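## Task

Pick up the clamp meter and shut its jaws completely around the red wire so the wire sits fully within them. Hold them shut there, uninterrupted, for several seconds, then remove the meter from the wire. Closing the jaws on any other wire at any moment means failure. Next, return the meter to its original place on the hook in its original orientation, with the jaws shut completely around the hook. It must stay there on its own, not because the hand is holding it. Finally release it and pull the hand away.

## Robot and tools

Robot: the upper body of a humanoid stands on a mount past the table's -x edge and faces about +x. Only its right arm and its five-fingered right hand move. The hand has six motors. Its body may be slightly turned or tilted relative to the table.

Scene frame (all reported poses): the table top is z = 0, with +z up. +x runs across the table away from the robot, and the robot's right side is toward -y. The table's near edge is at x = 0.18 m. The origin lies in the table plane, roughly under the pelvis, which sits 0.01 to 0.14 m above the table. The right shoulder is about 0.28 m above the pelvis, 0.14 m toward -y and 0.06 m toward +x. The hand point cannot get more than 0.59 m from the shoulder. At long reach the printed position can be less accurate.

Hand point: this is where the index pad meets the thumb tip in a pinch, 0.05 m in front of the palm. Its own axes are: +z along the straightened fingers, +y out of the palm, and +x across the palm toward the little finger. Straight fingers extend 0.06 to 0.07 m past it along +z. Across the palm, the hand extends 0.08 m on the little-finger side. On the thumb side it extends 0.02 m if the thumb is turned in front of the palm, and up to 0.09 m otherwise. A wrist bracket on the little-finger side sticks out 0.03 m beyond the point along +y and 0.11 m across the palm, and it can collide with things.

Row format (14 numbers, each in [-1, 1]). Numbers 1-6 are dx, dy, dz, rx, ry, rz. They form an offset, not a pose. It is measured in the hand point's own axes from the hand point's measured pose at the start of the action. A value of 1.0 equals 0.6 m for position or 180 degrees for rotation. rx, ry and rz together make one rotation vector. Numbers 7-12 are absolute motor targets in this order: little, ring, middle, index, thumb_bend, thumb_turn. For the four fingers and thumb_bend, +1 is straight/open and -1 is fully curled. For thumb_turn, +1 is beside the palm and -1 is in front of it, opposite the fingers. A pinch is roughly index -0.22, thumb_bend -0.75, thumb_turn -0.57. Number 13 is force_limit: the load at which a closing motor stops, scaled linearly from about 0 N at -1 to 10 N at +1 (15 N for the two thumb motors). It does not stop an opening motor. Number 14 is speed, scaled from almost 0 at -1 to full at +1. At full speed a finger crosses its whole range in 0.6 s.

execute_actions(actions): actions is a list of actions. Each action is a list of up to 15 rows, and each row runs for one 1/30 s step. If an action has fewer rows, its last row repeats until 15 steps are done. Every row is an offset from the same start-of-action pose, not from the row before it. For the first action in a call, the start pose is the last pose reported in this scene. An empty list only returns state and images. On each step the commanded pose is clipped to within 70 mm and 16 degrees of the measured pose, and position takes priority over orientation. After a clipped action the arm stops at the clipped pose, so send the remainder in the next action.

move(target, speed, blocking): target is one 14-number row. Its offset is taken from the pose in the latest result that shows one, and it drives the hand point in a straight line. Its hand numbers are sent at the start. speed is the path's top speed in m/s, from 0.002 to 0.5 (default 0.25). Rotation is capped at twice that value in rad/s. Paths last 0.5 to 10 s, and a path is cut off at 10 s. The path does not avoid obstacles, and the hand may lag, stray or overshoot the speed, especially with the arm nearly straight. A fast move, or a target set far past a contact, hits or presses hard. With blocking=false you get a reply after 0.5 s. Until a result shows the move has ended, check with wait(0) or call stop, because other moves and rows are refused. wait(seconds), 0 to 10, lets time run while the last command holds. stop brakes a running move, and braking needs room. zoom_image(camera="cam_wrist", region=[x0, y0, x1, y1]) gives a closer crop of the latest image, in pixels from the top-left, at most 504x504. show_instructions returns the reference pages. finished_scene(scene) takes the integer number of the current scene and ends it permanently, so call it only after the goal holds without the robot.

Results: end_effector_position is in metres and end_effector_quat_wxyz is the orientation, both in the scene frame. "Hand target" is the pose the controller is currently heading for. The move line reports how the move ended: done (at rest near target), off_target, moving, held or fault. It also gives the distance to target and any limits. limits=paced means the pose was clipped. limits=held means some steps were blocked, and the arm may then jump faster. "pose unreachable" means the clearance check altered or blocked the command. Step readings mark blocked steps with HELD. hand_measured, hand_stopped_by and hand_load_n each list six values in motor order. hand_stopped_by gives one of moving, target, force, stalled or fault (a dead motor). hand_load_n is positive when the finger is pushed open. If these loads drop to near 0, the grip is lost. Joint torques carry offsets and noise.

Gripping: a motor starts only when its target changes by at least 0.01. It then runs until it reaches the target or hits force_limit, and locks. Resending the same numbers keeps the grip. With the thumb turned in front, the hand can wrap objects 0.035 to 0.08 m across, and it is best to turn the thumb before contact. For a gentle close use speed -0.9 or lower. To tighten, raise force_limit and send a target closed further than hand_measured.

Avoid: contact torque reaching a joint limit causes a fault that stops the arm for 10 s. The limits are 23.2 N m for the shoulder, elbow and wrist roll joints and 4.65 N m for wrist pitch and yaw, and a held object's weight counts. Holding loads heats motors. MOTOR HOT appears from 90 °C, and at 120 °C the arm drops. Don't knock or place anything off the table, drop the meter, slam into things or push hard. Never shut the jaws on the wrong wire.

Camera: cam_wrist is a 504x504 fisheye on the wrist. A calibration is given, with small per-scene errors.

Each tool is called by a JSON object that holds its "name" and its "arguments".

Reference images:

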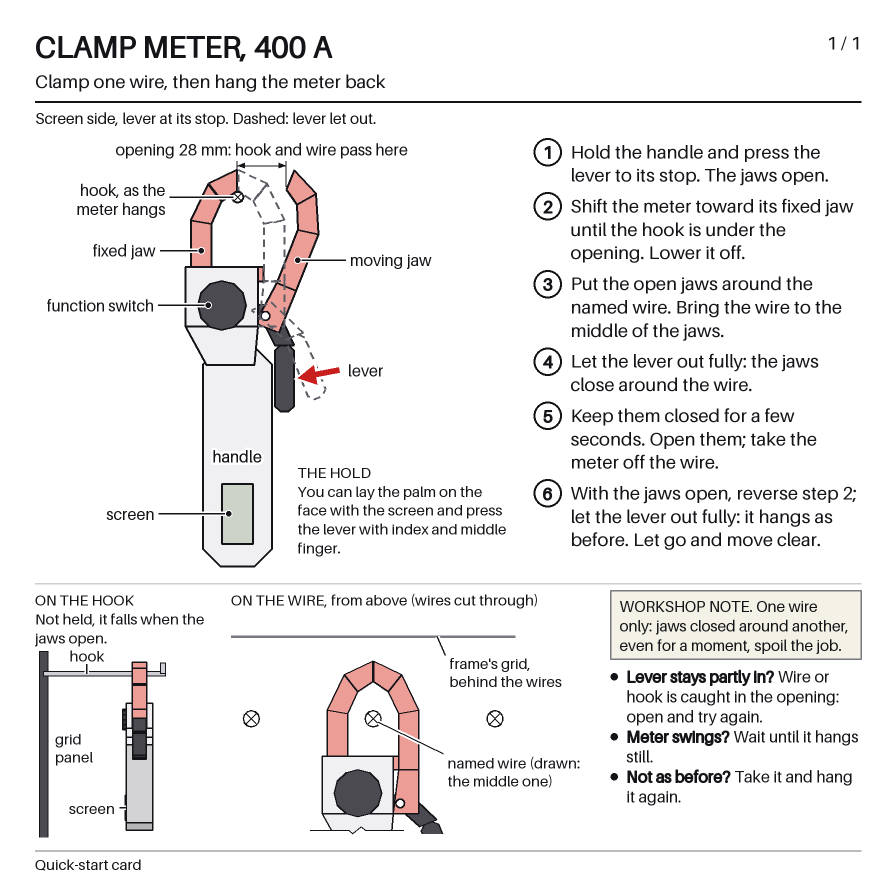

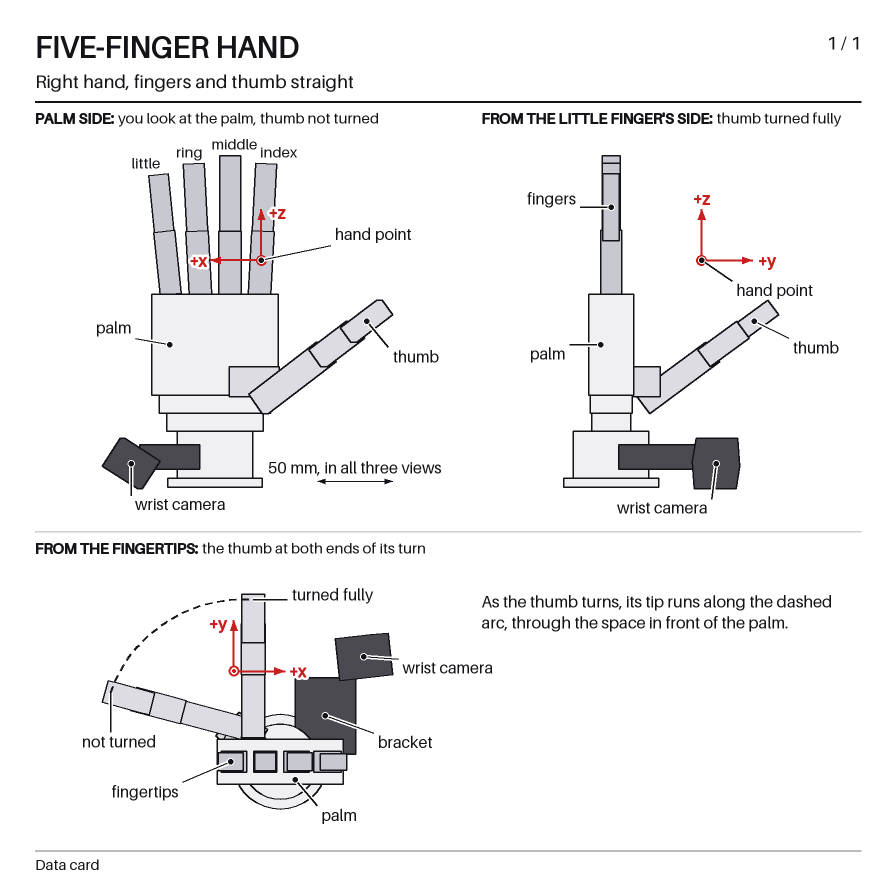

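## Session

I'll start by looking at the current state.

{"name": "execute_actions", "arguments": {"actions": []}}

Scene clock: 0.00 s.
end_effector_position=(+0.2400, +0.0499, +0.2223) hand_measured=(+1.000, +1.000, +1.000, +1.000, +1.000, +1.000) hand_load_n=(+0.0, +0.0, +0.0, +0.0, +0.0, +0.0) hand_stopped_by=(target, target, target, target, target, target) hand_force_limit=0.00 hand_speed=-0.80 end_effector_quat_wxyz=(+0.653, -0.664, -0.075, -0.355)
Joint positions: [-0.296 -0.583  0.084 -0.973 -1.014 -0.593  0.449]
Joint velocities: [ 0.014  0.006  0.009  0.    -0.009  0.     0.   ]
Joint torques (N m, as the arm reports them, + toward a larger angle): no reading
Hand target: +0.240, +0.050, +0.222; +0.653, -0.664, -0.075, -0.355

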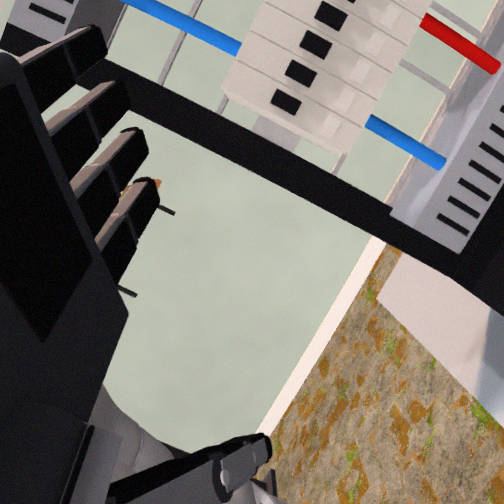

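{"name": "zoom_image", "arguments": {"camera": "cam_wrist", "region": [0, 0, 504, 504]}}

{"name": "zoom_image", "arguments": {"camera": "cam_wrist", "region": [90, 150, 250, 310]}}

Region (0, 0, 504, 504) of cam_wrist's 504x504 image, scaled by 1.000.

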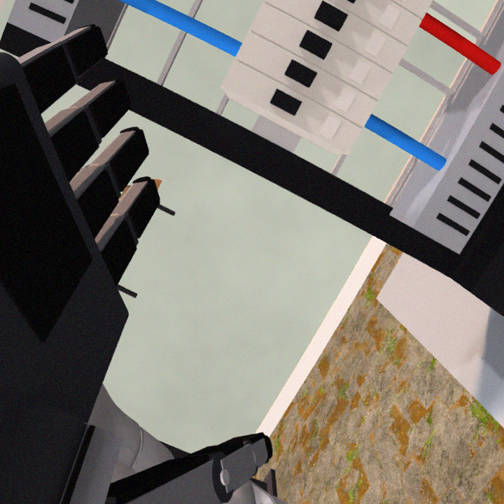

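Region (90, 150, 250, 310) of cam_wrist's 504x504 image, scaled by 3.150, with more detail than that image has.

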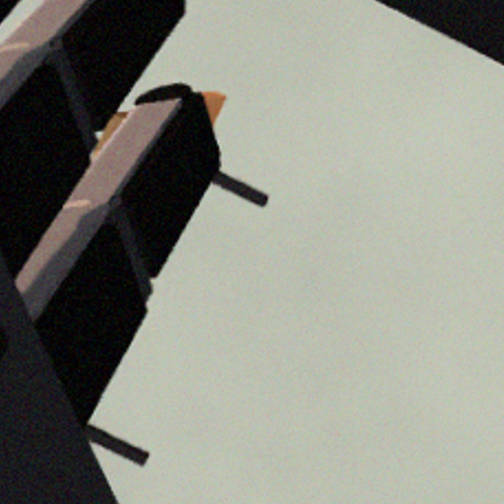

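{"name": "move", "arguments": {"target": [0.0917, 0.053, -0.0825, -0.0948, 0.1357, -0.0178, 1, 1, 1, 1, 1, 1, 0, -0.8], "speed": 0.15}}

Scene clock: 5.23 s.
end_effector_position=(+0.2785, -0.0189, +0.2218) hand_measured=(+1.000, +1.000, +1.000, +1.000, +1.000, +1.000) hand_load_n=(+0.0, +0.0, +0.0, +0.0, +0.0, +0.0) hand_stopped_by=(target, target, target, target, target, target) hand_force_limit=0.00 hand_speed=-0.80 end_effector_quat_wxyz=(-0.581, +0.660, -0.065, +0.472)
Joint positions: [-0.21  -0.018 -0.473 -1.016 -0.827 -1.04   0.899]
Joint velocities: [ 0.005  0.002 -0.003 -0.012  0.002  0.     0.   ]
Joint torques (N m, as the arm reports them, + toward a larger angle): [-1.89  0.19 -0.78 -1.85  0.33  0.62 -0.46]
Hand target: +0.278, -0.019, +0.222; -0.582, +0.660, -0.066, +0.471
Off the commanded pose: 0.002 m, 8 deg.
joint sent to its limit — the command would take joint 2 (shoulder roll) past its upper limit and joint 4 (elbow) past its lower limit, so those joints were sent only as far as their limits.
move: off_target
camera_calibration (this result's frames):
cam_wrist: T_world_to_cam=[[0.382522, -0.204229, -0.901092, 0.0956252], [-0.902327, 0.127167, -0.411868, 0.339333], [0.198704, 0.970628, -0.135637, 0.120944], [0, 0, 0, 1]] pos_world=[0.245578, -0.141014, 0.242332]

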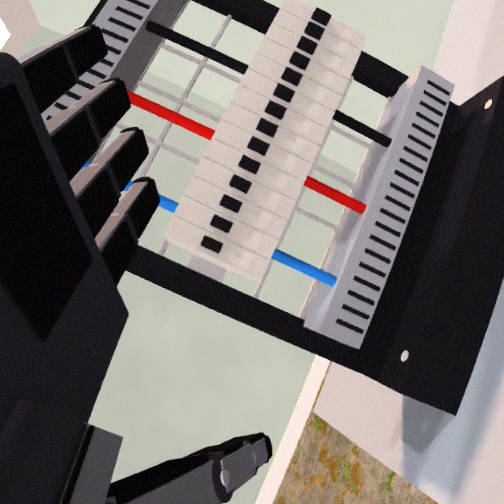

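{"name": "move", "arguments": {"target": [0, 0, 0, 0, 0, 0.66, 1, 1, 1, 1, 1, 1, 0, -0.8], "speed": 0.4}}

Scene clock: 17.63 s.
end_effector_position=(+0.2774, -0.0191, +0.2268) hand_measured=(+1.000, +1.000, +1.000, +1.000, +1.000, +1.000) hand_load_n=(+0.0, +0.0, +0.0, +0.0, +0.0, +0.0) hand_stopped_by=(target, target, target, target, target, target) hand_force_limit=0.00 hand_speed=-0.80 end_effector_quat_wxyz=(+0.712, -0.279, +0.590, +0.259)
Joint positions: [-0.011 -0.018 -0.26  -0.608  0.167  0.238  0.977]
Joint velocities: [-0.009  0.     0.003  0.002  0.012  0.     0.   ]
Joint torques (N m, as the arm reports them, + toward a larger angle): [-1.34  0.22 -0.57 -3.33  0.55 -0.57 -0.18]
Hand target: +0.277, -0.019, +0.227; +0.712, -0.276, +0.590, +0.262
Off the commanded pose: 0.005 m, 2 deg.
joint sent to its limit — the command would take joint 2 (shoulder roll) past its upper limit, so that joint was sent only as far as its limit.
move: off_target
camera_calibration (this result's frames):
cam_wrist: T_world_to_cam=[[-0.705089, 0.706085, 0.06553, 0.200375], [-0.46394, -0.529218, 0.710414, -0.0482779], [0.536292, 0.470503, 0.700727, -0.170786], [0, 0, 0, 1]] pos_world=[0.210475, -0.0866757, 0.140841]

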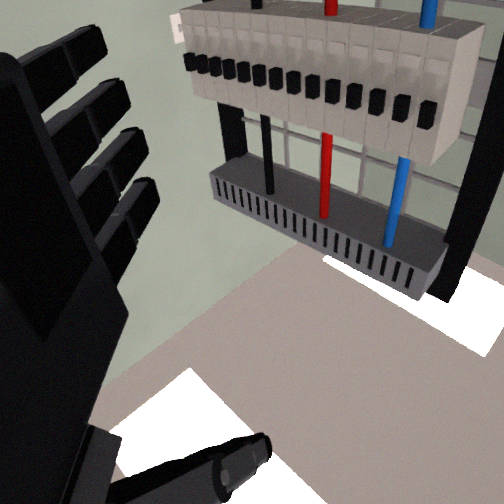

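{"name": "move", "arguments": {"target": [0, 0, 0, 0, 0, 0.45, 1, 1, 1, 1, 1, 1, 0, -0.8], "speed": 0.4}}

Scene clock: 21.47 s.
end_effector_position=(+0.2834, -0.0255, +0.2240) hand_measured=(+1.000, +1.000, +1.000, +1.000, +1.000, +1.000) hand_load_n=(+0.0, +0.0, +0.0, +0.0, +0.0, +0.0) hand_stopped_by=(target, target, target, target, target, target) hand_force_limit=0.00 hand_speed=-0.80 end_effector_quat_wxyz=(+0.378, +0.190, +0.627, +0.654)
Joint positions: [ 0.26  -0.018 -0.054 -0.578  1.414  0.823  0.251]
Joint velocities: [ 0.002 -0.006  0.002  0.003 -0.012  0.    -0.003]
Joint torques (N m, as the arm reports them, + toward a larger angle): [ 0.17  0.59 -0.64 -3.72  0.67 -0.1   0.36]
Hand target: +0.283, -0.025, +0.225; +0.377, +0.190, +0.626, +0.656
Off the commanded pose: 0.009 m, 2 deg.
move: off_target
camera_calibration (this result's frames):
cam_wrist: T_world_to_cam=[[-0.143291, -0.0318275, 0.989169, -0.175625], [0.116923, -0.993028, -0.0150142, -0.0608463], [0.98275, 0.113505, 0.146014, -0.180375], [0, 0, 0, 1]] pos_world=[0.159212, -0.0455383, 0.199146]

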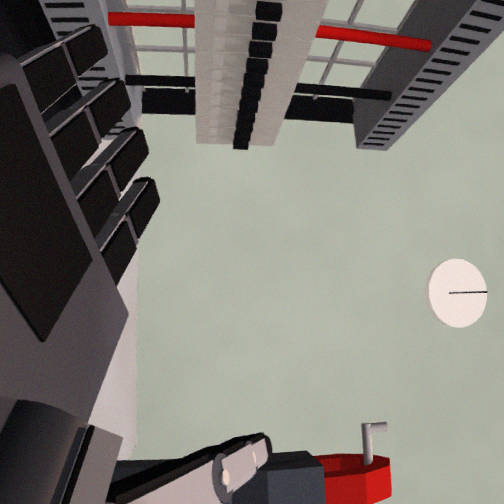

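{"name": "move", "arguments": {"target": [-0.0245, -0.0152, 0.0652, 0.0313, -0.1339, -0.0197, 1, 1, 1, 1, 1, 1, 0, -0.8], "speed": 0.25}}

Scene clock: 24.03 s.
end_effector_position=(+0.2887, -0.0227, +0.2240) hand_measured=(+1.000, +1.000, +1.000, +1.000, +1.000, +1.000) hand_load_n=(+0.0, +0.0, +0.0, +0.0, +0.0, +0.0) hand_stopped_by=(target, target, target, target, target, target) hand_force_limit=0.00 hand_speed=-0.80 end_effector_quat_wxyz=(+0.397, +0.209, +0.621, +0.643)
Joint positions: [ 0.281 -0.016  0.046 -0.586  1.371  0.687  0.23 ]
Joint velocities: [-0.014  0.009 -0.009 -0.002 -0.003  0.     0.   ]
Joint torques (N m, as the arm reports them, + toward a larger angle): [ 0.12  0.75 -0.33 -3.88  0.33 -0.19  0.44]
Hand target: +0.289, -0.023, +0.224; +0.398, +0.208, +0.621, +0.642
Off the commanded pose: 0.037 m, 22 deg; orientation clipped at the last step of the last action.
move: held; limits=paced,held; held on 28 of 36 steps, including the last
pose unreachable: on one or more control steps of this call, first in action 0 (counted from 0), an arm could not follow its commanded pose, so it was not sent that pose on those steps. On the call's last step it was still not sent that pose. It may still have moved: this result reports where it is.
cause: the commanded pose would bring a part of the arm (just beyond joint 3 (shoulder yaw)) too close to the robot's own body.
camera_calibration (this result's frames):
cam_wrist: T_world_to_cam=[[-0.143974, -0.0247614, 0.989272, -0.174463], [0.0588945, -0.998129, -0.0164119, -0.0417428], [0.987827, 0.0558998, 0.145163, -0.188512], [0, 0, 0, 1]] pos_world=[0.163558, -0.0354469, 0.199271]

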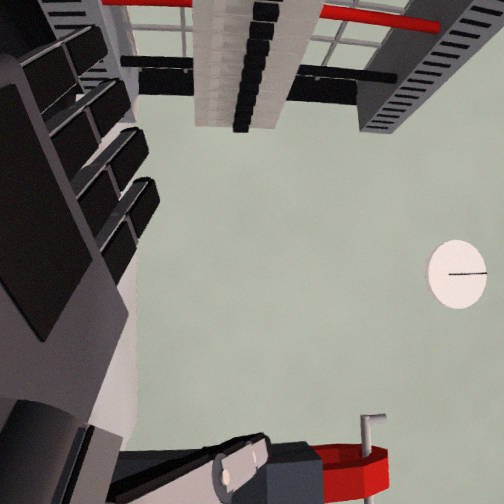

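{"name": "move", "arguments": {"target": [-0.1245, -0.0262, -0.0188, 0.0249, -0.1072, -0.0157, 1, 1, 1, 1, 1, 1, 0, -0.8], "speed": 0.12}}

Scene clock: 28.87 s.
end_effector_position=(+0.3279, -0.0889, +0.2249) hand_measured=(+1.000, +1.000, +1.000, +1.000, +1.000, +1.000) hand_load_n=(+0.0, +0.0, +0.0, +0.0, +0.0, +0.0) hand_stopped_by=(target, target, target, target, target, target) hand_force_limit=0.00 hand_speed=-0.80 end_effector_quat_wxyz=(+0.503, +0.312, +0.574, +0.565)
Joint positions: [ 0.246 -0.016  0.074 -0.546  1.367  0.314  0.146]
Joint velocities: [ 0.008 -0.006 -0.011  0.003 -0.008 -0.001  0.   ]
Joint torques (N m, as the arm reports them, + toward a larger angle): [-1.28  0.76 -0.54 -4.13  0.18 -0.21  0.42]
Hand target: +0.329, -0.088, +0.224; +0.504, +0.312, +0.576, +0.563
Off the commanded pose: 0.001 m, 0 deg.
joint sent to its limit — the command would take joint 2 (shoulder roll) past its upper limit, so that joint was sent only as far as its limit.
move: done
camera_calibration (this result's frames):
cam_wrist: T_world_to_cam=[[-0.14704, 0.0258245, 0.988793, -0.165659], [-0.2859, -0.9581, -0.0174923, 0.00675957], [0.946911, -0.285268, 0.148262, -0.241323], [0, 0, 0, 1]] pos_world=[0.206085, -0.0580872, 0.1997]

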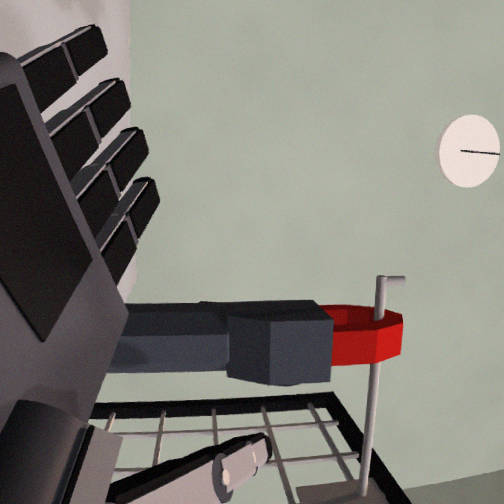

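{"name": "zoom_image", "arguments": {"camera": "cam_wrist", "region": [252, 252, 504, 504]}}

{"name": "zoom_image", "arguments": {"camera": "cam_wrist", "region": [80, 252, 332, 504]}}

Region (252, 252, 504, 504) of cam_wrist's 504x504 image, scaled by 2.000, with more detail than that image has.

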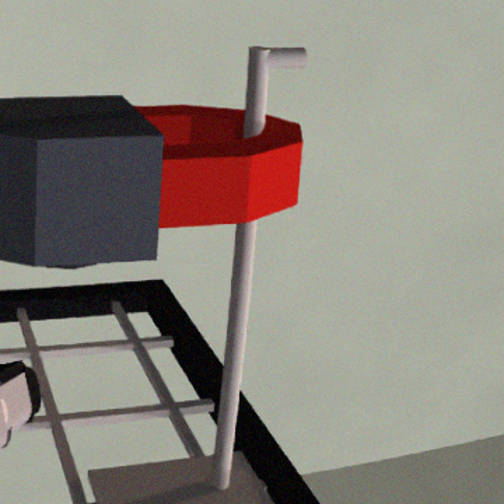

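Region (80, 252, 332, 504) of cam_wrist's 504x504 image, scaled by 2.000, with more detail than that image has.

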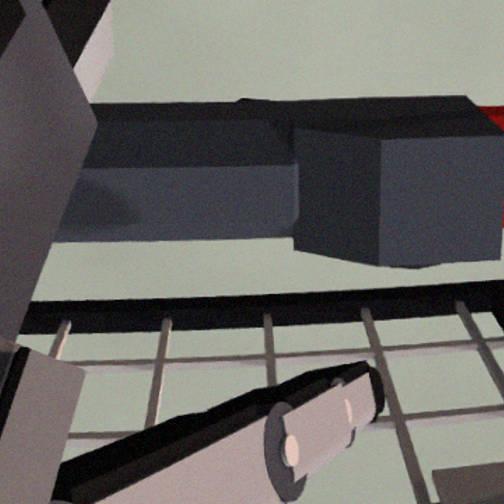

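{"name": "move", "arguments": {"target": [-0.153, -0.033, -0.0423, 0.1627, -0.0661, -0.4284, -0.3, -0.3, -0.3, -0.3, 1, -1, 0, 1], "speed": 0.3}}

Scene clock: 45.40 s.
end_effector_position=(+0.3368, -0.1805, +0.2304) hand_measured=(-0.300, -0.300, -0.300, -0.300, +1.000, -1.000) hand_load_n=(+0.0, +0.0, +0.0, +0.0, +0.0, +0.0) hand_stopped_by=(target, target, target, target, target, target) hand_force_limit=0.00 hand_speed=1.00 end_effector_quat_wxyz=(+0.714, +0.043, +0.698, -0.038)
Joint positions: [ 0.319 -0.411 -0.258 -0.825  0.554  0.275 -0.185]
Joint velocities: [ 0.011  0.     0.    -0.005  0.     0.     0.   ]
Joint torques (N m, as the arm reports them, + toward a larger angle): [ 0.51 -1.67 -1.57 -3.91 -0.32 -0.86 -0.06]
Hand target: +0.337, -0.181, +0.230; +0.713, +0.042, +0.698, -0.042
Off the commanded pose: 0.009 m, 2 deg.
move: off_target
camera_calibration (this result's frames):
cam_wrist: T_world_to_cam=[[0.124739, 0.978515, 0.164161, 0.102987], [-0.617171, -0.0530272, 0.78504, 0.011694], [0.776878, -0.19924, 0.597297, -0.307296], [0, 0, 0, 1]] pos_world=[0.233102, -0.16138, 0.15746]

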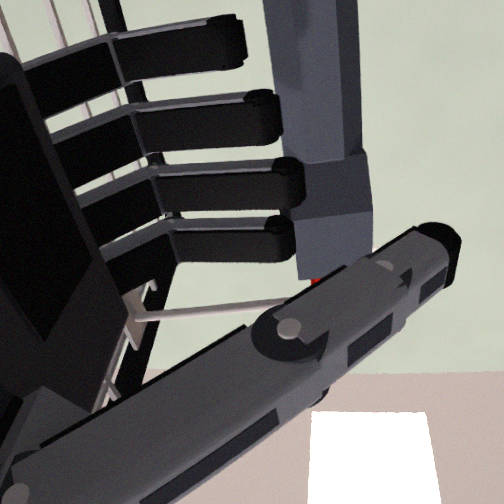

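{"name": "zoom_image", "arguments": {"camera": "cam_wrist", "region": [250, 130, 418, 298]}}

{"name": "zoom_image", "arguments": {"camera": "cam_wrist", "region": [80, 230, 332, 430]}}

Region (250, 130, 418, 298) of cam_wrist's 504x504 image, scaled by 3.000, with more detail than that image has.

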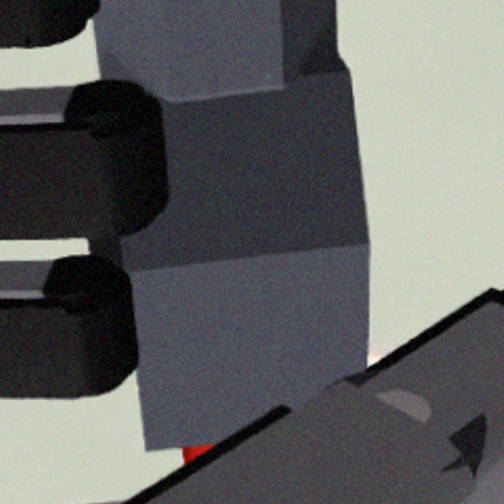

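Region (80, 230, 332, 430) of cam_wrist's 504x504 image, scaled by 2.000, with more detail than that image has; it fills the top 400 rows of this view, and the rest is white.

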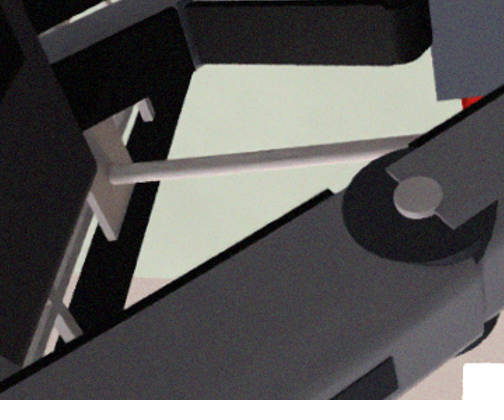

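{"name": "execute_actions", "arguments": {"actions": [[[0.003, -0.003, -0.006, 0, 0, 0, -0.3, -0.3, -0.3, -0.3, 1, -1, 0, 1],[0.003, -0.003, -0.006, 0, 0, 0, -0.3, -0.3, -0.3, -0.3, 1, -1, 0, 1],[0.005, -0.005, -0.01, 0, 0, 0, -0.3, -0.3, -0.3, -0.3, 1, -1, 0, 1],[0.005, -0.005, -0.01, 0, 0, 0, -0.3, -0.3, -0.3, -0.3, 1, -1, 0, 1],[0.007, -0.007, -0.014, 0, 0, 0, -0.3, -0.3, -0.3, -0.3, 1, -1, 0, 1],[0.007, -0.007, -0.014, 0, 0, 0, -0.3, -0.3, -0.3, -0.3, 1, -1, 0, 1],[0.009, -0.009, -0.018, 0, 0, 0, -0.3, -0.3, -0.3, -0.3, 1, -1, 0, 1],[0.009, -0.009, -0.018, 0, 0, 0, -0.3, -0.3, -0.3, -0.3, 1, -1, 0, 1],[0.01, -0.01, -0.02, 0, 0, 0, -0.3, -0.3, -0.3, -0.3, 1, -1, 0, 1]]]}}

Scene clock: 50.33 s.
end_effector_position=(+0.3240, -0.1843, +0.2244) hand_measured=(-0.300, -0.300, -0.300, -0.300, +1.000, -1.000) hand_load_n=(+0.0, +0.0, +0.0, +0.0, +0.0, +0.0) hand_stopped_by=(target, target, target, target, target, target) hand_force_limit=0.00 hand_speed=1.00 end_effector_quat_wxyz=(+0.714, +0.043, +0.698, -0.036)
Joint positions: [ 0.405 -0.389 -0.262 -0.809  0.541  0.183 -0.132]
Joint velocities: [-0.003 -0.014 -0.023 -0.003  0.014 -0.024  0.   ]
Joint torques (N m, as the arm reports them, + toward a larger angle): [ 0.89 -1.87 -2.19 -3.26 -0.38 -1.03  0.01]
Hand target: +0.324, -0.185, +0.224; +0.714, +0.042, +0.698, -0.038
Off the commanded pose: 0.001 m, 0 deg.
Step readings (end_effector_position):
0: (+0.3368, -0.1805, +0.2304)
1: (+0.3368, -0.1805, +0.2303)
2: (+0.3361, -0.1804, +0.2304)
4: (+0.3329, -0.1804, +0.2297)
8: (+0.3276, -0.1826, +0.2259)
15: end_effector_position above
camera_calibration (this result's frames):
cam_wrist: T_world_to_cam=[[0.122734, 0.978289, 0.166994, 0.109219], [-0.61706, -0.0565636, 0.784881, 0.00767016], [0.777286, -0.199377, 0.596721, -0.294617], [0, 0, 0, 1]] pos_world=[0.22033, -0.165154, 0.151545]

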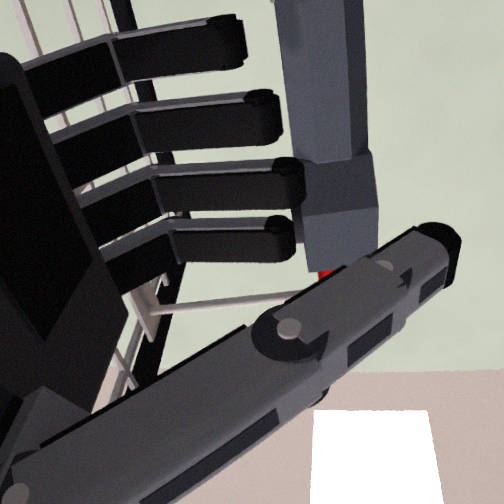

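{"name": "execute_actions", "arguments": {"actions": [[[0, 0, 0, 0, 0, 0, 1, 1, 1, 1, 1, -1, 0, 1]]]}}

Scene clock: 51.17 s.
end_effector_position=(+0.3240, -0.1844, +0.2246) hand_measured=(+0.990, +0.990, +0.990, +0.990, +1.000, -1.000) hand_load_n=(+0.0, +0.5, +0.5, +0.5, +0.0, +0.0) hand_stopped_by=(moving, moving, moving, moving, target, target) hand_force_limit=0.00 hand_speed=1.00 end_effector_quat_wxyz=(+0.714, +0.044, +0.698, -0.036)
Joint positions: [ 0.405 -0.389 -0.262 -0.809  0.541  0.182 -0.132]
Joint velocities: [ 0.015  0.    -0.021  0.006 -0.005  0.     0.   ]
Joint torques (N m, as the arm reports them, + toward a larger angle): [ 0.2  -1.67 -1.74 -3.49 -0.1  -1.01 -0.05]
Hand target: +0.324, -0.184, +0.224; +0.714, +0.043, +0.698, -0.036
Off the commanded pose: 0.000 m, 0 deg.
Step readings (end_effector_position):
0: (+0.3240, -0.1843, +0.2246)
1: (+0.3240, -0.1843, +0.2246)
2: (+0.3240, -0.1843, +0.2246)
4: (+0.3240, -0.1843, +0.2246)
8: (+0.3240, -0.1843, +0.2246)
15: end_effector_position above
camera_calibration (this result's frames):
cam_wrist: T_world_to_cam=[[0.122827, 0.978258, 0.167107, 0.109184], [-0.617631, -0.0564512, 0.784439, 0.00783335], [0.776817, -0.199561, 0.597269, -0.294717], [0, 0, 0, 1]] pos_world=[0.220368, -0.165182, 0.151635]

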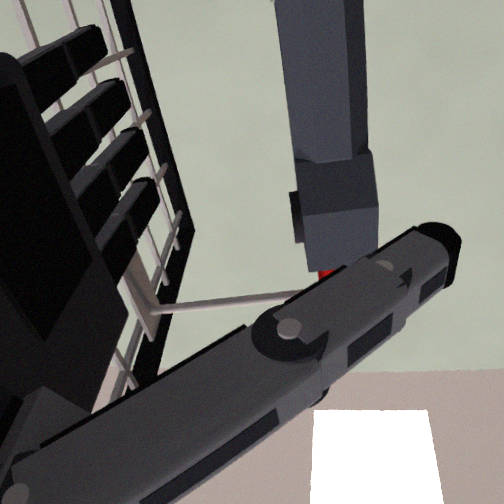

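{"name": "zoom_image", "arguments": {"camera": "cam_wrist", "region": [255, 130, 423, 298]}}

{"name": "zoom_image", "arguments": {"camera": "cam_wrist", "region": [240, 0, 408, 168]}}

Region (255, 130, 423, 298) of cam_wrist's 504x504 image, scaled by 3.000, with more detail than that image has.

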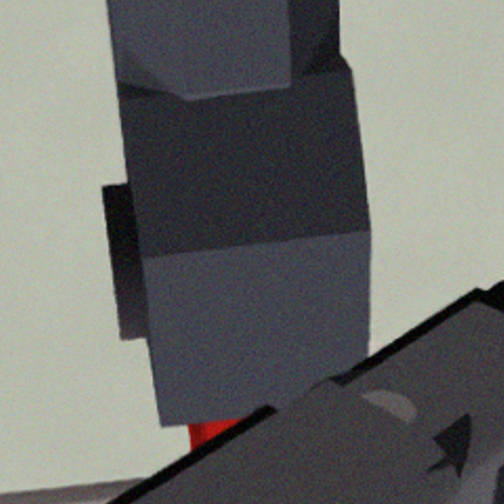

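Region (240, 0, 408, 168) of cam_wrist's 504x504 image, scaled by 3.000, with more detail than that image has.

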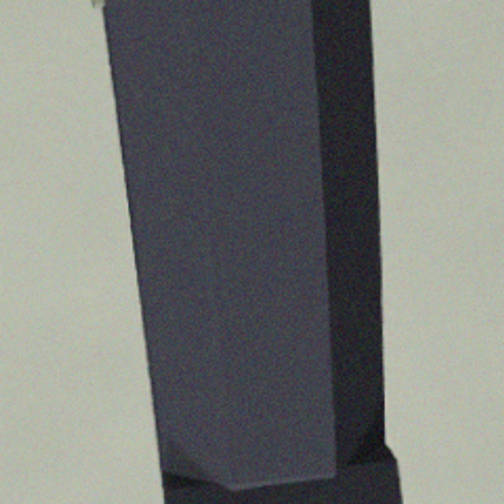

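{"name": "move", "arguments": {"target": [0.005, 0.07, 0.158, 0, 0, 0, 1, 1, 1, 1, 1, -1, 0, 1], "speed": 0.1}}

Scene clock: 55.43 s.
end_effector_position=(+0.4238, -0.1548, +0.2249) hand_measured=(+1.000, +1.000, +1.000, +1.000, +1.000, -1.000) hand_load_n=(+0.0, +0.0, +0.0, +0.0, +0.0, +0.0) hand_stopped_by=(target, target, target, target, target, target) hand_force_limit=0.00 hand_speed=1.00 end_effector_quat_wxyz=(+0.715, +0.047, +0.697, -0.035)
Joint positions: [-0.184 -0.399 -0.072 -0.509  0.458  0.407 -0.311]
Joint velocities: [ 0.012  0.     0.015 -0.006 -0.002  0.    -0.002]
Joint torques (N m, as the arm reports them, + toward a larger angle): [-3.51 -1.59 -1.65 -3.32 -0.47 -1.03 -0.16]
Hand target: +0.424, -0.155, +0.224; +0.714, +0.047, +0.698, -0.037
Off the commanded pose: 0.002 m, 0 deg.
move: done
camera_calibration (this result's frames):
cam_wrist: T_world_to_cam=[[0.124597, 0.976958, 0.173288, 0.065613], [-0.619029, -0.0599505, 0.783077, 0.0712031], [0.775422, -0.204839, 0.597296, -0.36681], [0, 0, 0, 1]] pos_world=[0.320334, -0.134969, 0.151966]

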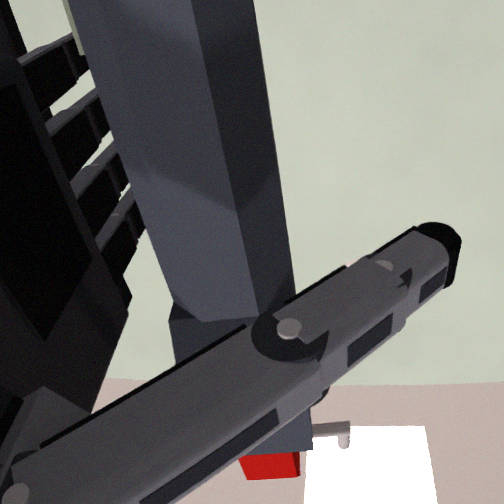

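{"name": "zoom_image", "arguments": {"camera": "cam_wrist", "region": [100, 230, 352, 482]}}

{"name": "zoom_image", "arguments": {"camera": "cam_wrist", "region": [0, 0, 300, 300]}}

Region (100, 230, 352, 482) of cam_wrist's 504x504 image, scaled by 2.000, with more detail than that image has.

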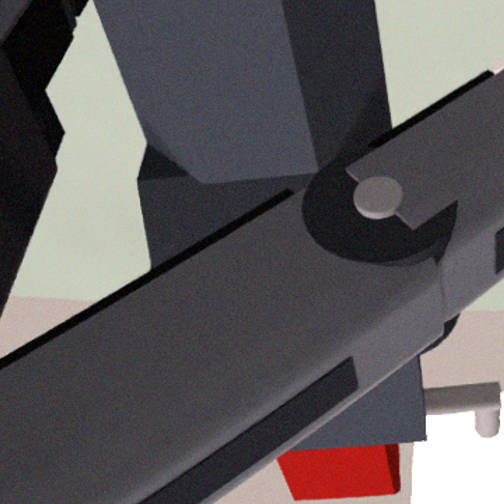

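Region (0, 0, 300, 300) of cam_wrist's 504x504 image, scaled by 1.680, with more detail than that image has.

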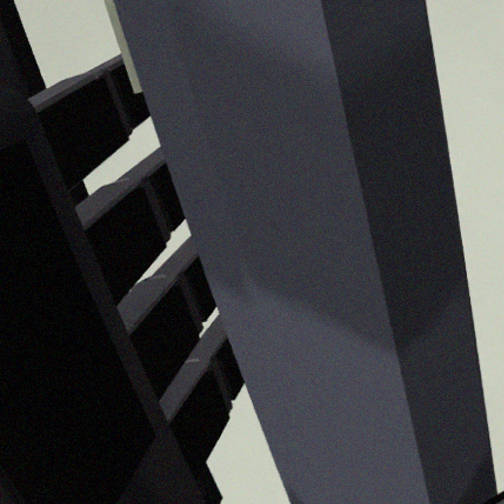

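{"name": "move", "arguments": {"target": [0.0033, 0.025, 0.045, 0, 0, 0, 1, 1, 1, 1, 1, -1, 0, 1], "speed": 0.04}}

Scene clock: 58.27 s.
end_effector_position=(+0.4521, -0.1439, +0.2236) hand_measured=(+1.000, +1.000, +1.000, +1.000, +1.000, -1.000) hand_load_n=(+0.0, +0.0, +0.0, +0.0, +0.0, +0.0) hand_stopped_by=(target, target, target, target, target, target) hand_force_limit=0.00 hand_speed=1.00 end_effector_quat_wxyz=(+0.714, +0.047, +0.698, -0.034)
Joint positions: [-0.33  -0.373 -0.022 -0.363  0.423  0.399 -0.328]
Joint velocities: [ 0.02   0.008 -0.009  0.    -0.009 -0.001  0.   ]
Joint torques (N m, as the arm reports them, + toward a larger angle): [-4.28 -1.78 -1.66 -3.96 -0.29 -1.04 -0.2 ]
Hand target: +0.452, -0.143, +0.224; +0.714, +0.047, +0.697, -0.035
Off the commanded pose: 0.001 m, 0 deg.
move: done
camera_calibration (this result's frames):
cam_wrist: T_world_to_cam=[[0.124663, 0.976578, 0.175369, 0.0510724], [-0.617727, -0.0619232, 0.78395, 0.0893407], [0.776448, -0.20606, 0.59554, -0.385956], [0, 0, 0, 1]] pos_world=[0.348496, -0.123874, 0.150857]

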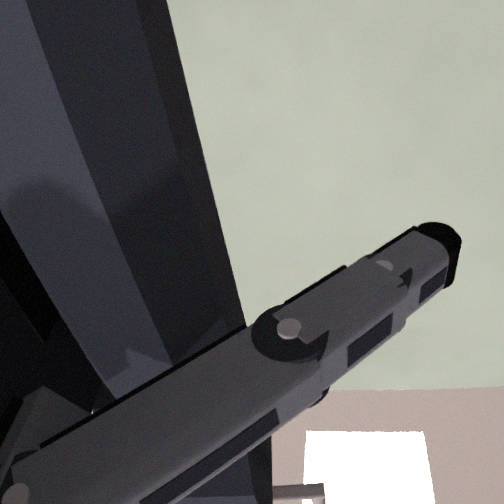

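{"name": "execute_actions", "arguments": {"actions": [[[0, 0, 0, 0, 0, 0, -0.2, -0.2, 1, 1, 1, -1, 0.2, 1]], [[0, 0, 0, 0, 0, 0, -1, -1, 1, 1, 1, -1, 0.2, -0.6]], [[0, 0, 0, 0, 0, 0, -1, -1, 1, 1, 1, -1, 0.2, -0.6]]]}}

Scene clock: 62.27 s.
end_effector_position=(+0.4521, -0.1436, +0.2236) hand_measured=(-0.842, -0.842, +1.000, +1.000, +1.000, -1.000) hand_load_n=(+0.0, +1.0, +0.0, +0.0, +0.0, +0.0) hand_stopped_by=(moving, moving, target, target, target, target) hand_force_limit=0.20 hand_speed=-0.60 end_effector_quat_wxyz=(+0.714, +0.047, +0.698, -0.034)
Joint positions: [-0.33  -0.373 -0.021 -0.363  0.423  0.399 -0.328]
Joint velocities: [-0.028  0.009  0.014  0.    -0.008  0.     0.024]
Joint torques (N m, as the arm reports them, + toward a larger angle): [-3.81 -1.82 -2.22 -3.56 -0.31 -0.88 -0.14]
Hand target: +0.452, -0.144, +0.224; +0.714, +0.047, +0.698, -0.034
Off the commanded pose: 0.000 m, 0 deg.
Step readings (end_effector_position; steps 1 to 15: 1st action; 16 to 30: 2nd action; 31 to 45: 3rd action):
0: (+0.4521, -0.1439, +0.2236)
1: (+0.4521, -0.1439, +0.2236)
2: (+0.4521, -0.1439, +0.2236)
4: (+0.4521, -0.1439, +0.2236)
8: (+0.4521, -0.1439, +0.2236)
15: (+0.4521, -0.1439, +0.2236)
16: (+0.4521, -0.1439, +0.2236)
17: (+0.4521, -0.1439, +0.2236)
19: (+0.4521, -0.1439, +0.2236)
23: (+0.4521, -0.1439, +0.2236)
30: (+0.4521, -0.1439, +0.2236)
31: (+0.4521, -0.1439, +0.2236)
32: (+0.4521, -0.1439, +0.2236)
34: (+0.4521, -0.1439, +0.2236)
38: (+0.4521, -0.1439, +0.2236)
45: end_effector_position above
camera_calibration (this result's frames):
cam_wrist: T_world_to_cam=[[0.123936, 0.976677, 0.175333, 0.0512001], [-0.617666, -0.0623584, 0.783964, 0.089269], [0.776613, -0.205459, 0.595532, -0.385873], [0, 0, 0, 1]] pos_world=[0.348467, -0.12372, 0.150839]

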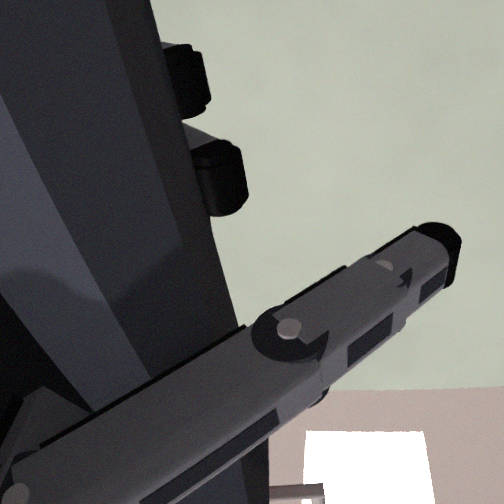

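{"name": "execute_actions", "arguments": {"actions": []}}

Scene clock: 62.60 s.
end_effector_position=(+0.4520, -0.1430, +0.2238) hand_measured=(-0.926, -0.862, +1.000, +1.000, +1.000, -1.000) hand_load_n=(+10.0, +1.0, +0.0, +0.0, +0.0, +0.5) hand_stopped_by=(force, force, target, target, target, target) hand_force_limit=0.20 hand_speed=-0.60 end_effector_quat_wxyz=(+0.714, +0.046, +0.698, -0.033)
Joint positions: [-0.331 -0.373 -0.02  -0.364  0.423  0.399 -0.327]
Joint velocities: [0.017 0.003 0.    0.003 0.002 0.    0.   ]
Joint torques (N m, as the arm reports them, + toward a larger angle): [-3.99 -1.87 -1.82 -3.48 -0.04 -0.9  -0.13]
Hand target: +0.452, -0.144, +0.224; +0.714, +0.047, +0.698, -0.034
Off the commanded pose: 0.001 m, 0 deg.
camera_calibration (this result's frames):
cam_wrist: T_world_to_cam=[[0.121826, 0.976949, 0.175299, 0.0515529], [-0.617882, -0.063573, 0.783697, 0.0891269], [0.776776, -0.203788, 0.595894, -0.385706], [0, 0, 0, 1]] pos_world=[0.348397, -0.123301, 0.150954]

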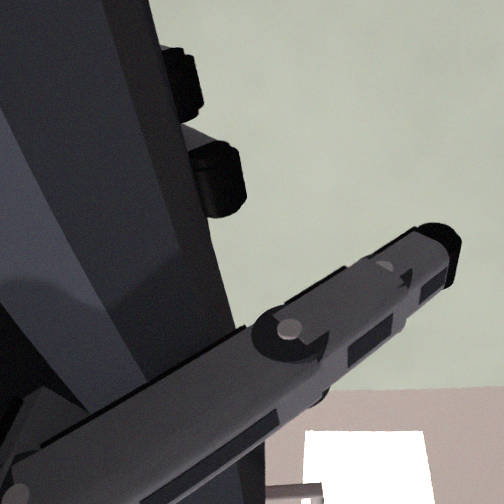

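{"name": "execute_actions", "arguments": {"actions": [[[0, 0, 0, 0, 0, 0, -1, -1, 1, 1, -1, -1, 0.2, -0.4]], [[0, 0, 0, 0, 0, 0, -1, -1, 1, 1, -1, -1, 0.2, -0.4]], [[0, 0, 0, 0, 0, 0, -1, -1, 1, 1, -1, -1, 0.2, -0.6]]]}}

Scene clock: 65.00 s.
end_effector_position=(+0.4513, -0.1412, +0.2259) hand_measured=(-0.926, -0.862, +1.000, +1.000, +0.512, -1.000) hand_load_n=(+10.5, +1.0, +0.0, +0.0, +7.5, +7.0) hand_stopped_by=(force, force, target, target, force, target) hand_force_limit=0.20 hand_speed=-0.60 end_effector_quat_wxyz=(+0.717, +0.045, +0.695, -0.030)
Joint positions: [-0.331 -0.373 -0.018 -0.368  0.423  0.395 -0.325]
Joint velocities: [-0.005 -0.011 -0.006 -0.005  0.011  0.     0.   ]
Joint torques (N m, as the arm reports them, + toward a larger angle): [-3.97 -1.82 -2.31 -4.22 -0.1  -0.94 -0.07]
Hand target: +0.451, -0.141, +0.226; +0.717, +0.045, +0.695, -0.030
Off the commanded pose: 0.000 m, 0 deg.
Step readings (end_effector_position; steps 1 to 15: 1st action; 16 to 30: 2nd action; 31 to 45: 3rd action):
0: (+0.4520, -0.1430, +0.2238)
1: (+0.4520, -0.1430, +0.2238)
2: (+0.4520, -0.1430, +0.2238)
4: (+0.4520, -0.1426, +0.2238)
8: (+0.4517, -0.1416, +0.2241)
15: (+0.4515, -0.1414, +0.2249)
16: (+0.4515, -0.1414, +0.2250)
17: (+0.4515, -0.1413, +0.2252)
19: (+0.4514, -0.1413, +0.2253)
23: (+0.4514, -0.1413, +0.2256)
30: (+0.4513, -0.1412, +0.2259)
31: (+0.4513, -0.1412, +0.2259)
32: (+0.4513, -0.1412, +0.2259)
34: (+0.4513, -0.1412, +0.2259)
38: (+0.4513, -0.1412, +0.2259)
45: end_effector_position above
camera_calibration (this result's frames):
cam_wrist: T_world_to_cam=[[0.11483, 0.977504, 0.176915, 0.0524294], [-0.623192, -0.0678029, 0.779124, 0.089922], [0.773593, -0.199719, 0.601387, -0.385264], [0, 0, 0, 1]] pos_world=[0.348055, -0.122098, 0.152357]

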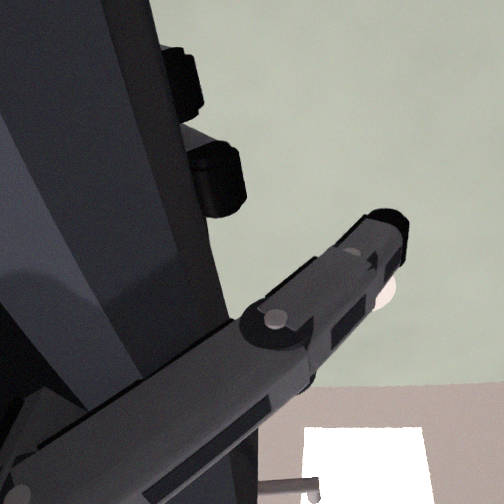

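{"name": "execute_actions", "arguments": {"actions": [[[0, 0, 0, 0, 0, 0, -1, -0.98, 0.3, 0.3, -1, -1, 0.6, -0.2]], [[0, 0, 0, 0, 0, 0, -1, -0.98, -1, -1, -1, -1, 0.6, -0.5]], [[0, 0, 0, 0, 0, 0, -1, -0.98, -1, -1, -1, -1, 0.6, -0.5]], [[0, 0, 0, 0, 0, 0, -1, -0.98, -1, -1, -1, -1, 0.6, -0.5]]]}}

Scene clock: 72.23 s.
end_effector_position=(+0.4513, -0.1413, +0.2256) hand_measured=(-0.926, -0.884, -0.794, -0.738, +0.512, -1.000) hand_load_n=(+10.5, +11.5, +9.0, +2.0, +8.0, +7.5) hand_stopped_by=(force, force, force, force, force, target) hand_force_limit=0.60 hand_speed=-0.50 end_effector_quat_wxyz=(+0.716, +0.045, +0.696, -0.030)
Joint positions: [-0.33  -0.373 -0.018 -0.368  0.423  0.395 -0.325]
Joint velocities: [ 0.005  0.003 -0.008  0.008 -0.009  0.     0.   ]
Joint torques (N m, as the arm reports them, + toward a larger angle): [-4.12 -1.83 -1.29 -3.67 -0.26 -0.95  0.  ]
Hand target: +0.451, -0.141, +0.226; +0.717, +0.045, +0.695, -0.030
Off the commanded pose: 0.000 m, 0 deg.
Step readings (end_effector_position; steps 1 to 15: 1st action; 16 to 30: 2nd action; 31 to 45: 3rd action; 46 to 60: 4th action):
0: (+0.4513, -0.1412, +0.2259)
1: (+0.4513, -0.1412, +0.2259)
2: (+0.4513, -0.1412, +0.2259)
4: (+0.4513, -0.1412, +0.2259)
8: (+0.4513, -0.1412, +0.2259)
15: (+0.4513, -0.1412, +0.2259)
16: (+0.4513, -0.1412, +0.2259)
17: (+0.4513, -0.1412, +0.2259)
19: (+0.4513, -0.1412, +0.2259)
23: (+0.4513, -0.1412, +0.2259)
30: (+0.4513, -0.1412, +0.2259)
31: (+0.4513, -0.1412, +0.2259)
32: (+0.4513, -0.1412, +0.2259)
34: (+0.4513, -0.1412, +0.2259)
38: (+0.4513, -0.1412, +0.2259)
45: (+0.4513, -0.1412, +0.2259)
46: (+0.4513, -0.1412, +0.2259)
47: (+0.4513, -0.1412, +0.2259)
49: (+0.4513, -0.1412, +0.2259)
53: (+0.4513, -0.1412, +0.2259)
60: end_effector_position above
camera_calibration (this result's frames):
cam_wrist: T_world_to_cam=[[0.115059, 0.977522, 0.176671, 0.0524689], [-0.622432, -0.0676625, 0.779743, 0.0897015], [0.77417, -0.199683, 0.600656, -0.385146], [0, 0, 0, 1]] pos_world=[0.347965, -0.122127, 0.152126]

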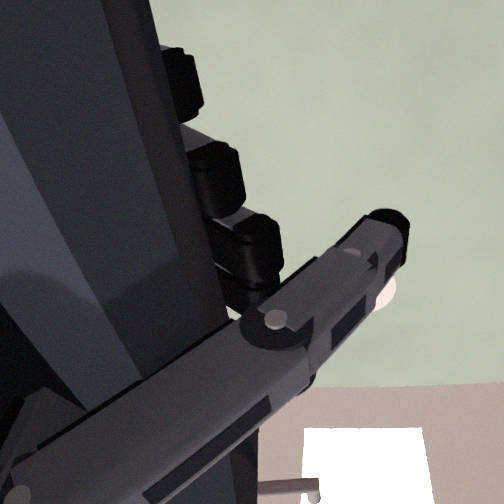

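{"name": "zoom_image", "arguments": {"camera": "cam_wrist", "region": [200, 384, 360, 504]}}

{"name": "zoom_image", "arguments": {"camera": "cam_wrist", "region": [150, 180, 330, 360]}}

Region (200, 384, 360, 504) of cam_wrist's 504x504 image, scaled by 3.150, with more detail than that image has; it fills the top 378 rows of this view, and the rest is white.

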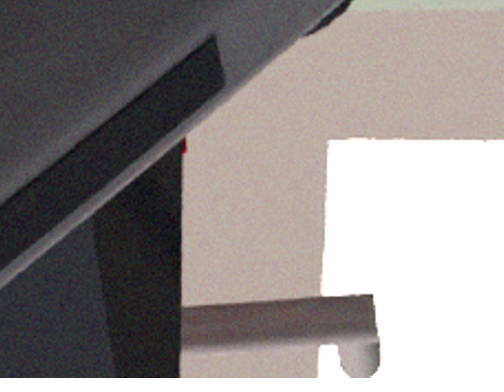

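Region (150, 180, 330, 360) of cam_wrist's 504x504 image, scaled by 2.800, with more detail than that image has.

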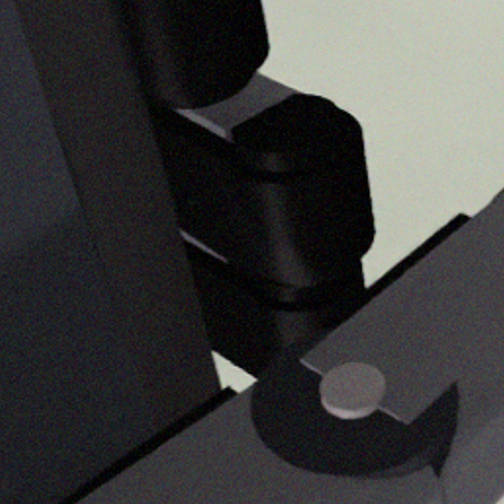

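{"name": "execute_actions", "arguments": {"actions": [[[0, 0, 0, 0, 0, 0, -1, -0.98, -1, -0.95, -1, -1, 0.6, -0.8]]]}}

{"name": "zoom_image", "arguments": {"camera": "cam_wrist", "region": [200, 384, 360, 504]}}

Scene clock: 76.07 s.
end_effector_position=(+0.4513, -0.1413, +0.2256) hand_measured=(-0.926, -0.884, -0.794, -0.768, +0.512, -1.000) hand_load_n=(+10.0, +11.5, +5.5, +9.5, +8.0, +7.5) hand_stopped_by=(force, force, force, force, force, target) hand_force_limit=0.60 hand_speed=-0.80 end_effector_quat_wxyz=(+0.716, +0.045, +0.696, -0.030)
Joint positions: [-0.33  -0.373 -0.018 -0.368  0.423  0.395 -0.325]
Joint velocities: [ 0.006  0.002  0.008 -0.003 -0.005  0.     0.   ]
Joint torques (N m, as the arm reports them, + toward a larger angle): [-3.76 -1.58 -1.57 -3.6   0.01 -1.01 -0.03]
Hand target: +0.451, -0.141, +0.226; +0.716, +0.045, +0.696, -0.030
Off the commanded pose: 0.000 m, 0 deg.
Step readings (end_effector_position):
0: (+0.4513, -0.1413, +0.2256)
1: (+0.4513, -0.1413, +0.2256)
2: (+0.4513, -0.1413, +0.2256)
4: (+0.4513, -0.1413, +0.2256)
8: (+0.4513, -0.1413, +0.2256)
15: end_effector_position above
camera_calibration (this result's frames):
cam_wrist: T_world_to_cam=[[0.115061, 0.977522, 0.176671, 0.0524691], [-0.62243, -0.0676619, 0.779746, 0.0897007], [0.774172, -0.199683, 0.600653, -0.385145], [0, 0, 0, 1]] pos_world=[0.347964, -0.122127, 0.152125]

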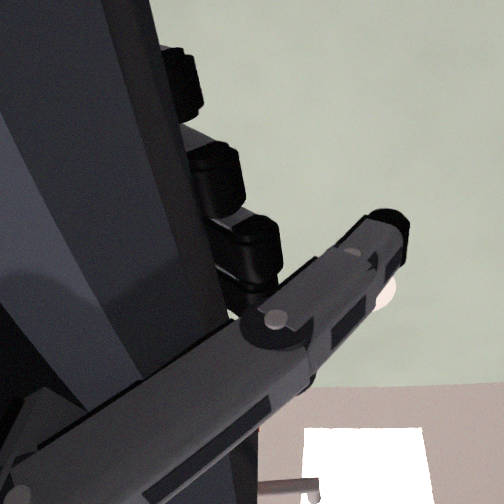

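Region (200, 384, 360, 504) of cam_wrist's 504x504 image, scaled by 3.150, with more detail than that image has; it fills the top 378 rows of this view, and the rest is white.

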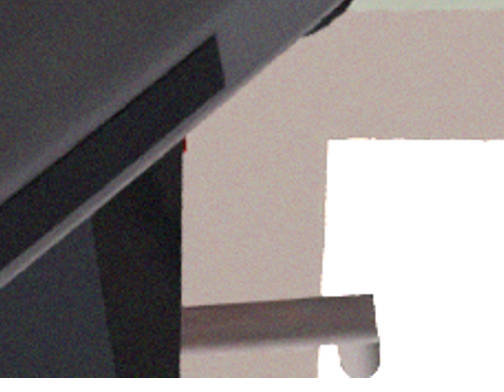

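{"name": "move", "arguments": {"target": [-0.005, 0, -0.0235, 0, 0, 0, -1, -0.98, -1, -0.95, -1, -1, 0.6, -0.8], "speed": 0.03}}

{"name": "zoom_image", "arguments": {"camera": "cam_wrist", "region": [200, 384, 360, 504]}}

Scene clock: 77.53 s.
end_effector_position=(+0.4375, -0.1387, +0.2280) hand_measured=(-0.926, -0.884, -0.794, -0.768, +0.512, -1.000) hand_load_n=(+10.0, +11.5, +5.5, +10.0, +8.0, +7.5) hand_stopped_by=(force, force, force, force, force, target) hand_force_limit=0.60 hand_speed=-0.80 end_effector_quat_wxyz=(+0.717, +0.041, +0.695, -0.031)
Joint positions: [-0.271 -0.373 -0.02  -0.462  0.424  0.427 -0.338]
Joint velocities: [-0.005  0.    -0.003  0.    -0.008  0.     0.   ]
Joint torques (N m, as the arm reports them, + toward a larger angle): [-4.41 -1.54 -2.4  -5.08 -0.33 -1.21 -0.12]
Hand target: +0.437, -0.139, +0.228; +0.716, +0.044, +0.696, -0.030
Off the commanded pose: 0.001 m, 0 deg.
move: done
camera_calibration (this result's frames):
cam_wrist: T_world_to_cam=[[0.111557, 0.97891, 0.171145, 0.0540588], [-0.622792, -0.0653347, 0.779654, 0.079881], [0.774393, -0.193564, 0.602369, -0.37507], [0, 0, 0, 1]] pos_world=[0.33417, -0.1203, 0.154399]

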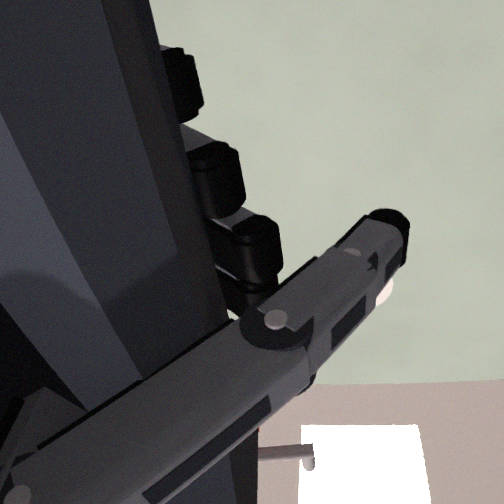

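Region (200, 384, 360, 504) of cam_wrist's 504x504 image, scaled by 3.150, with more detail than that image has; it fills the top 378 rows of this view, and the rest is white.

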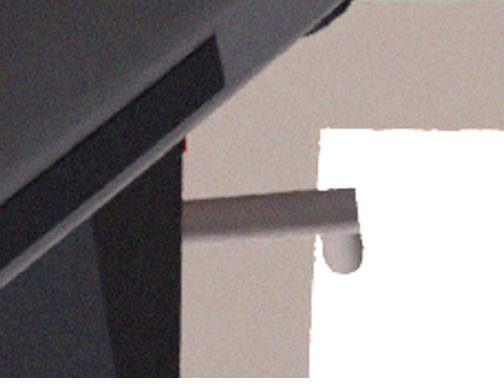

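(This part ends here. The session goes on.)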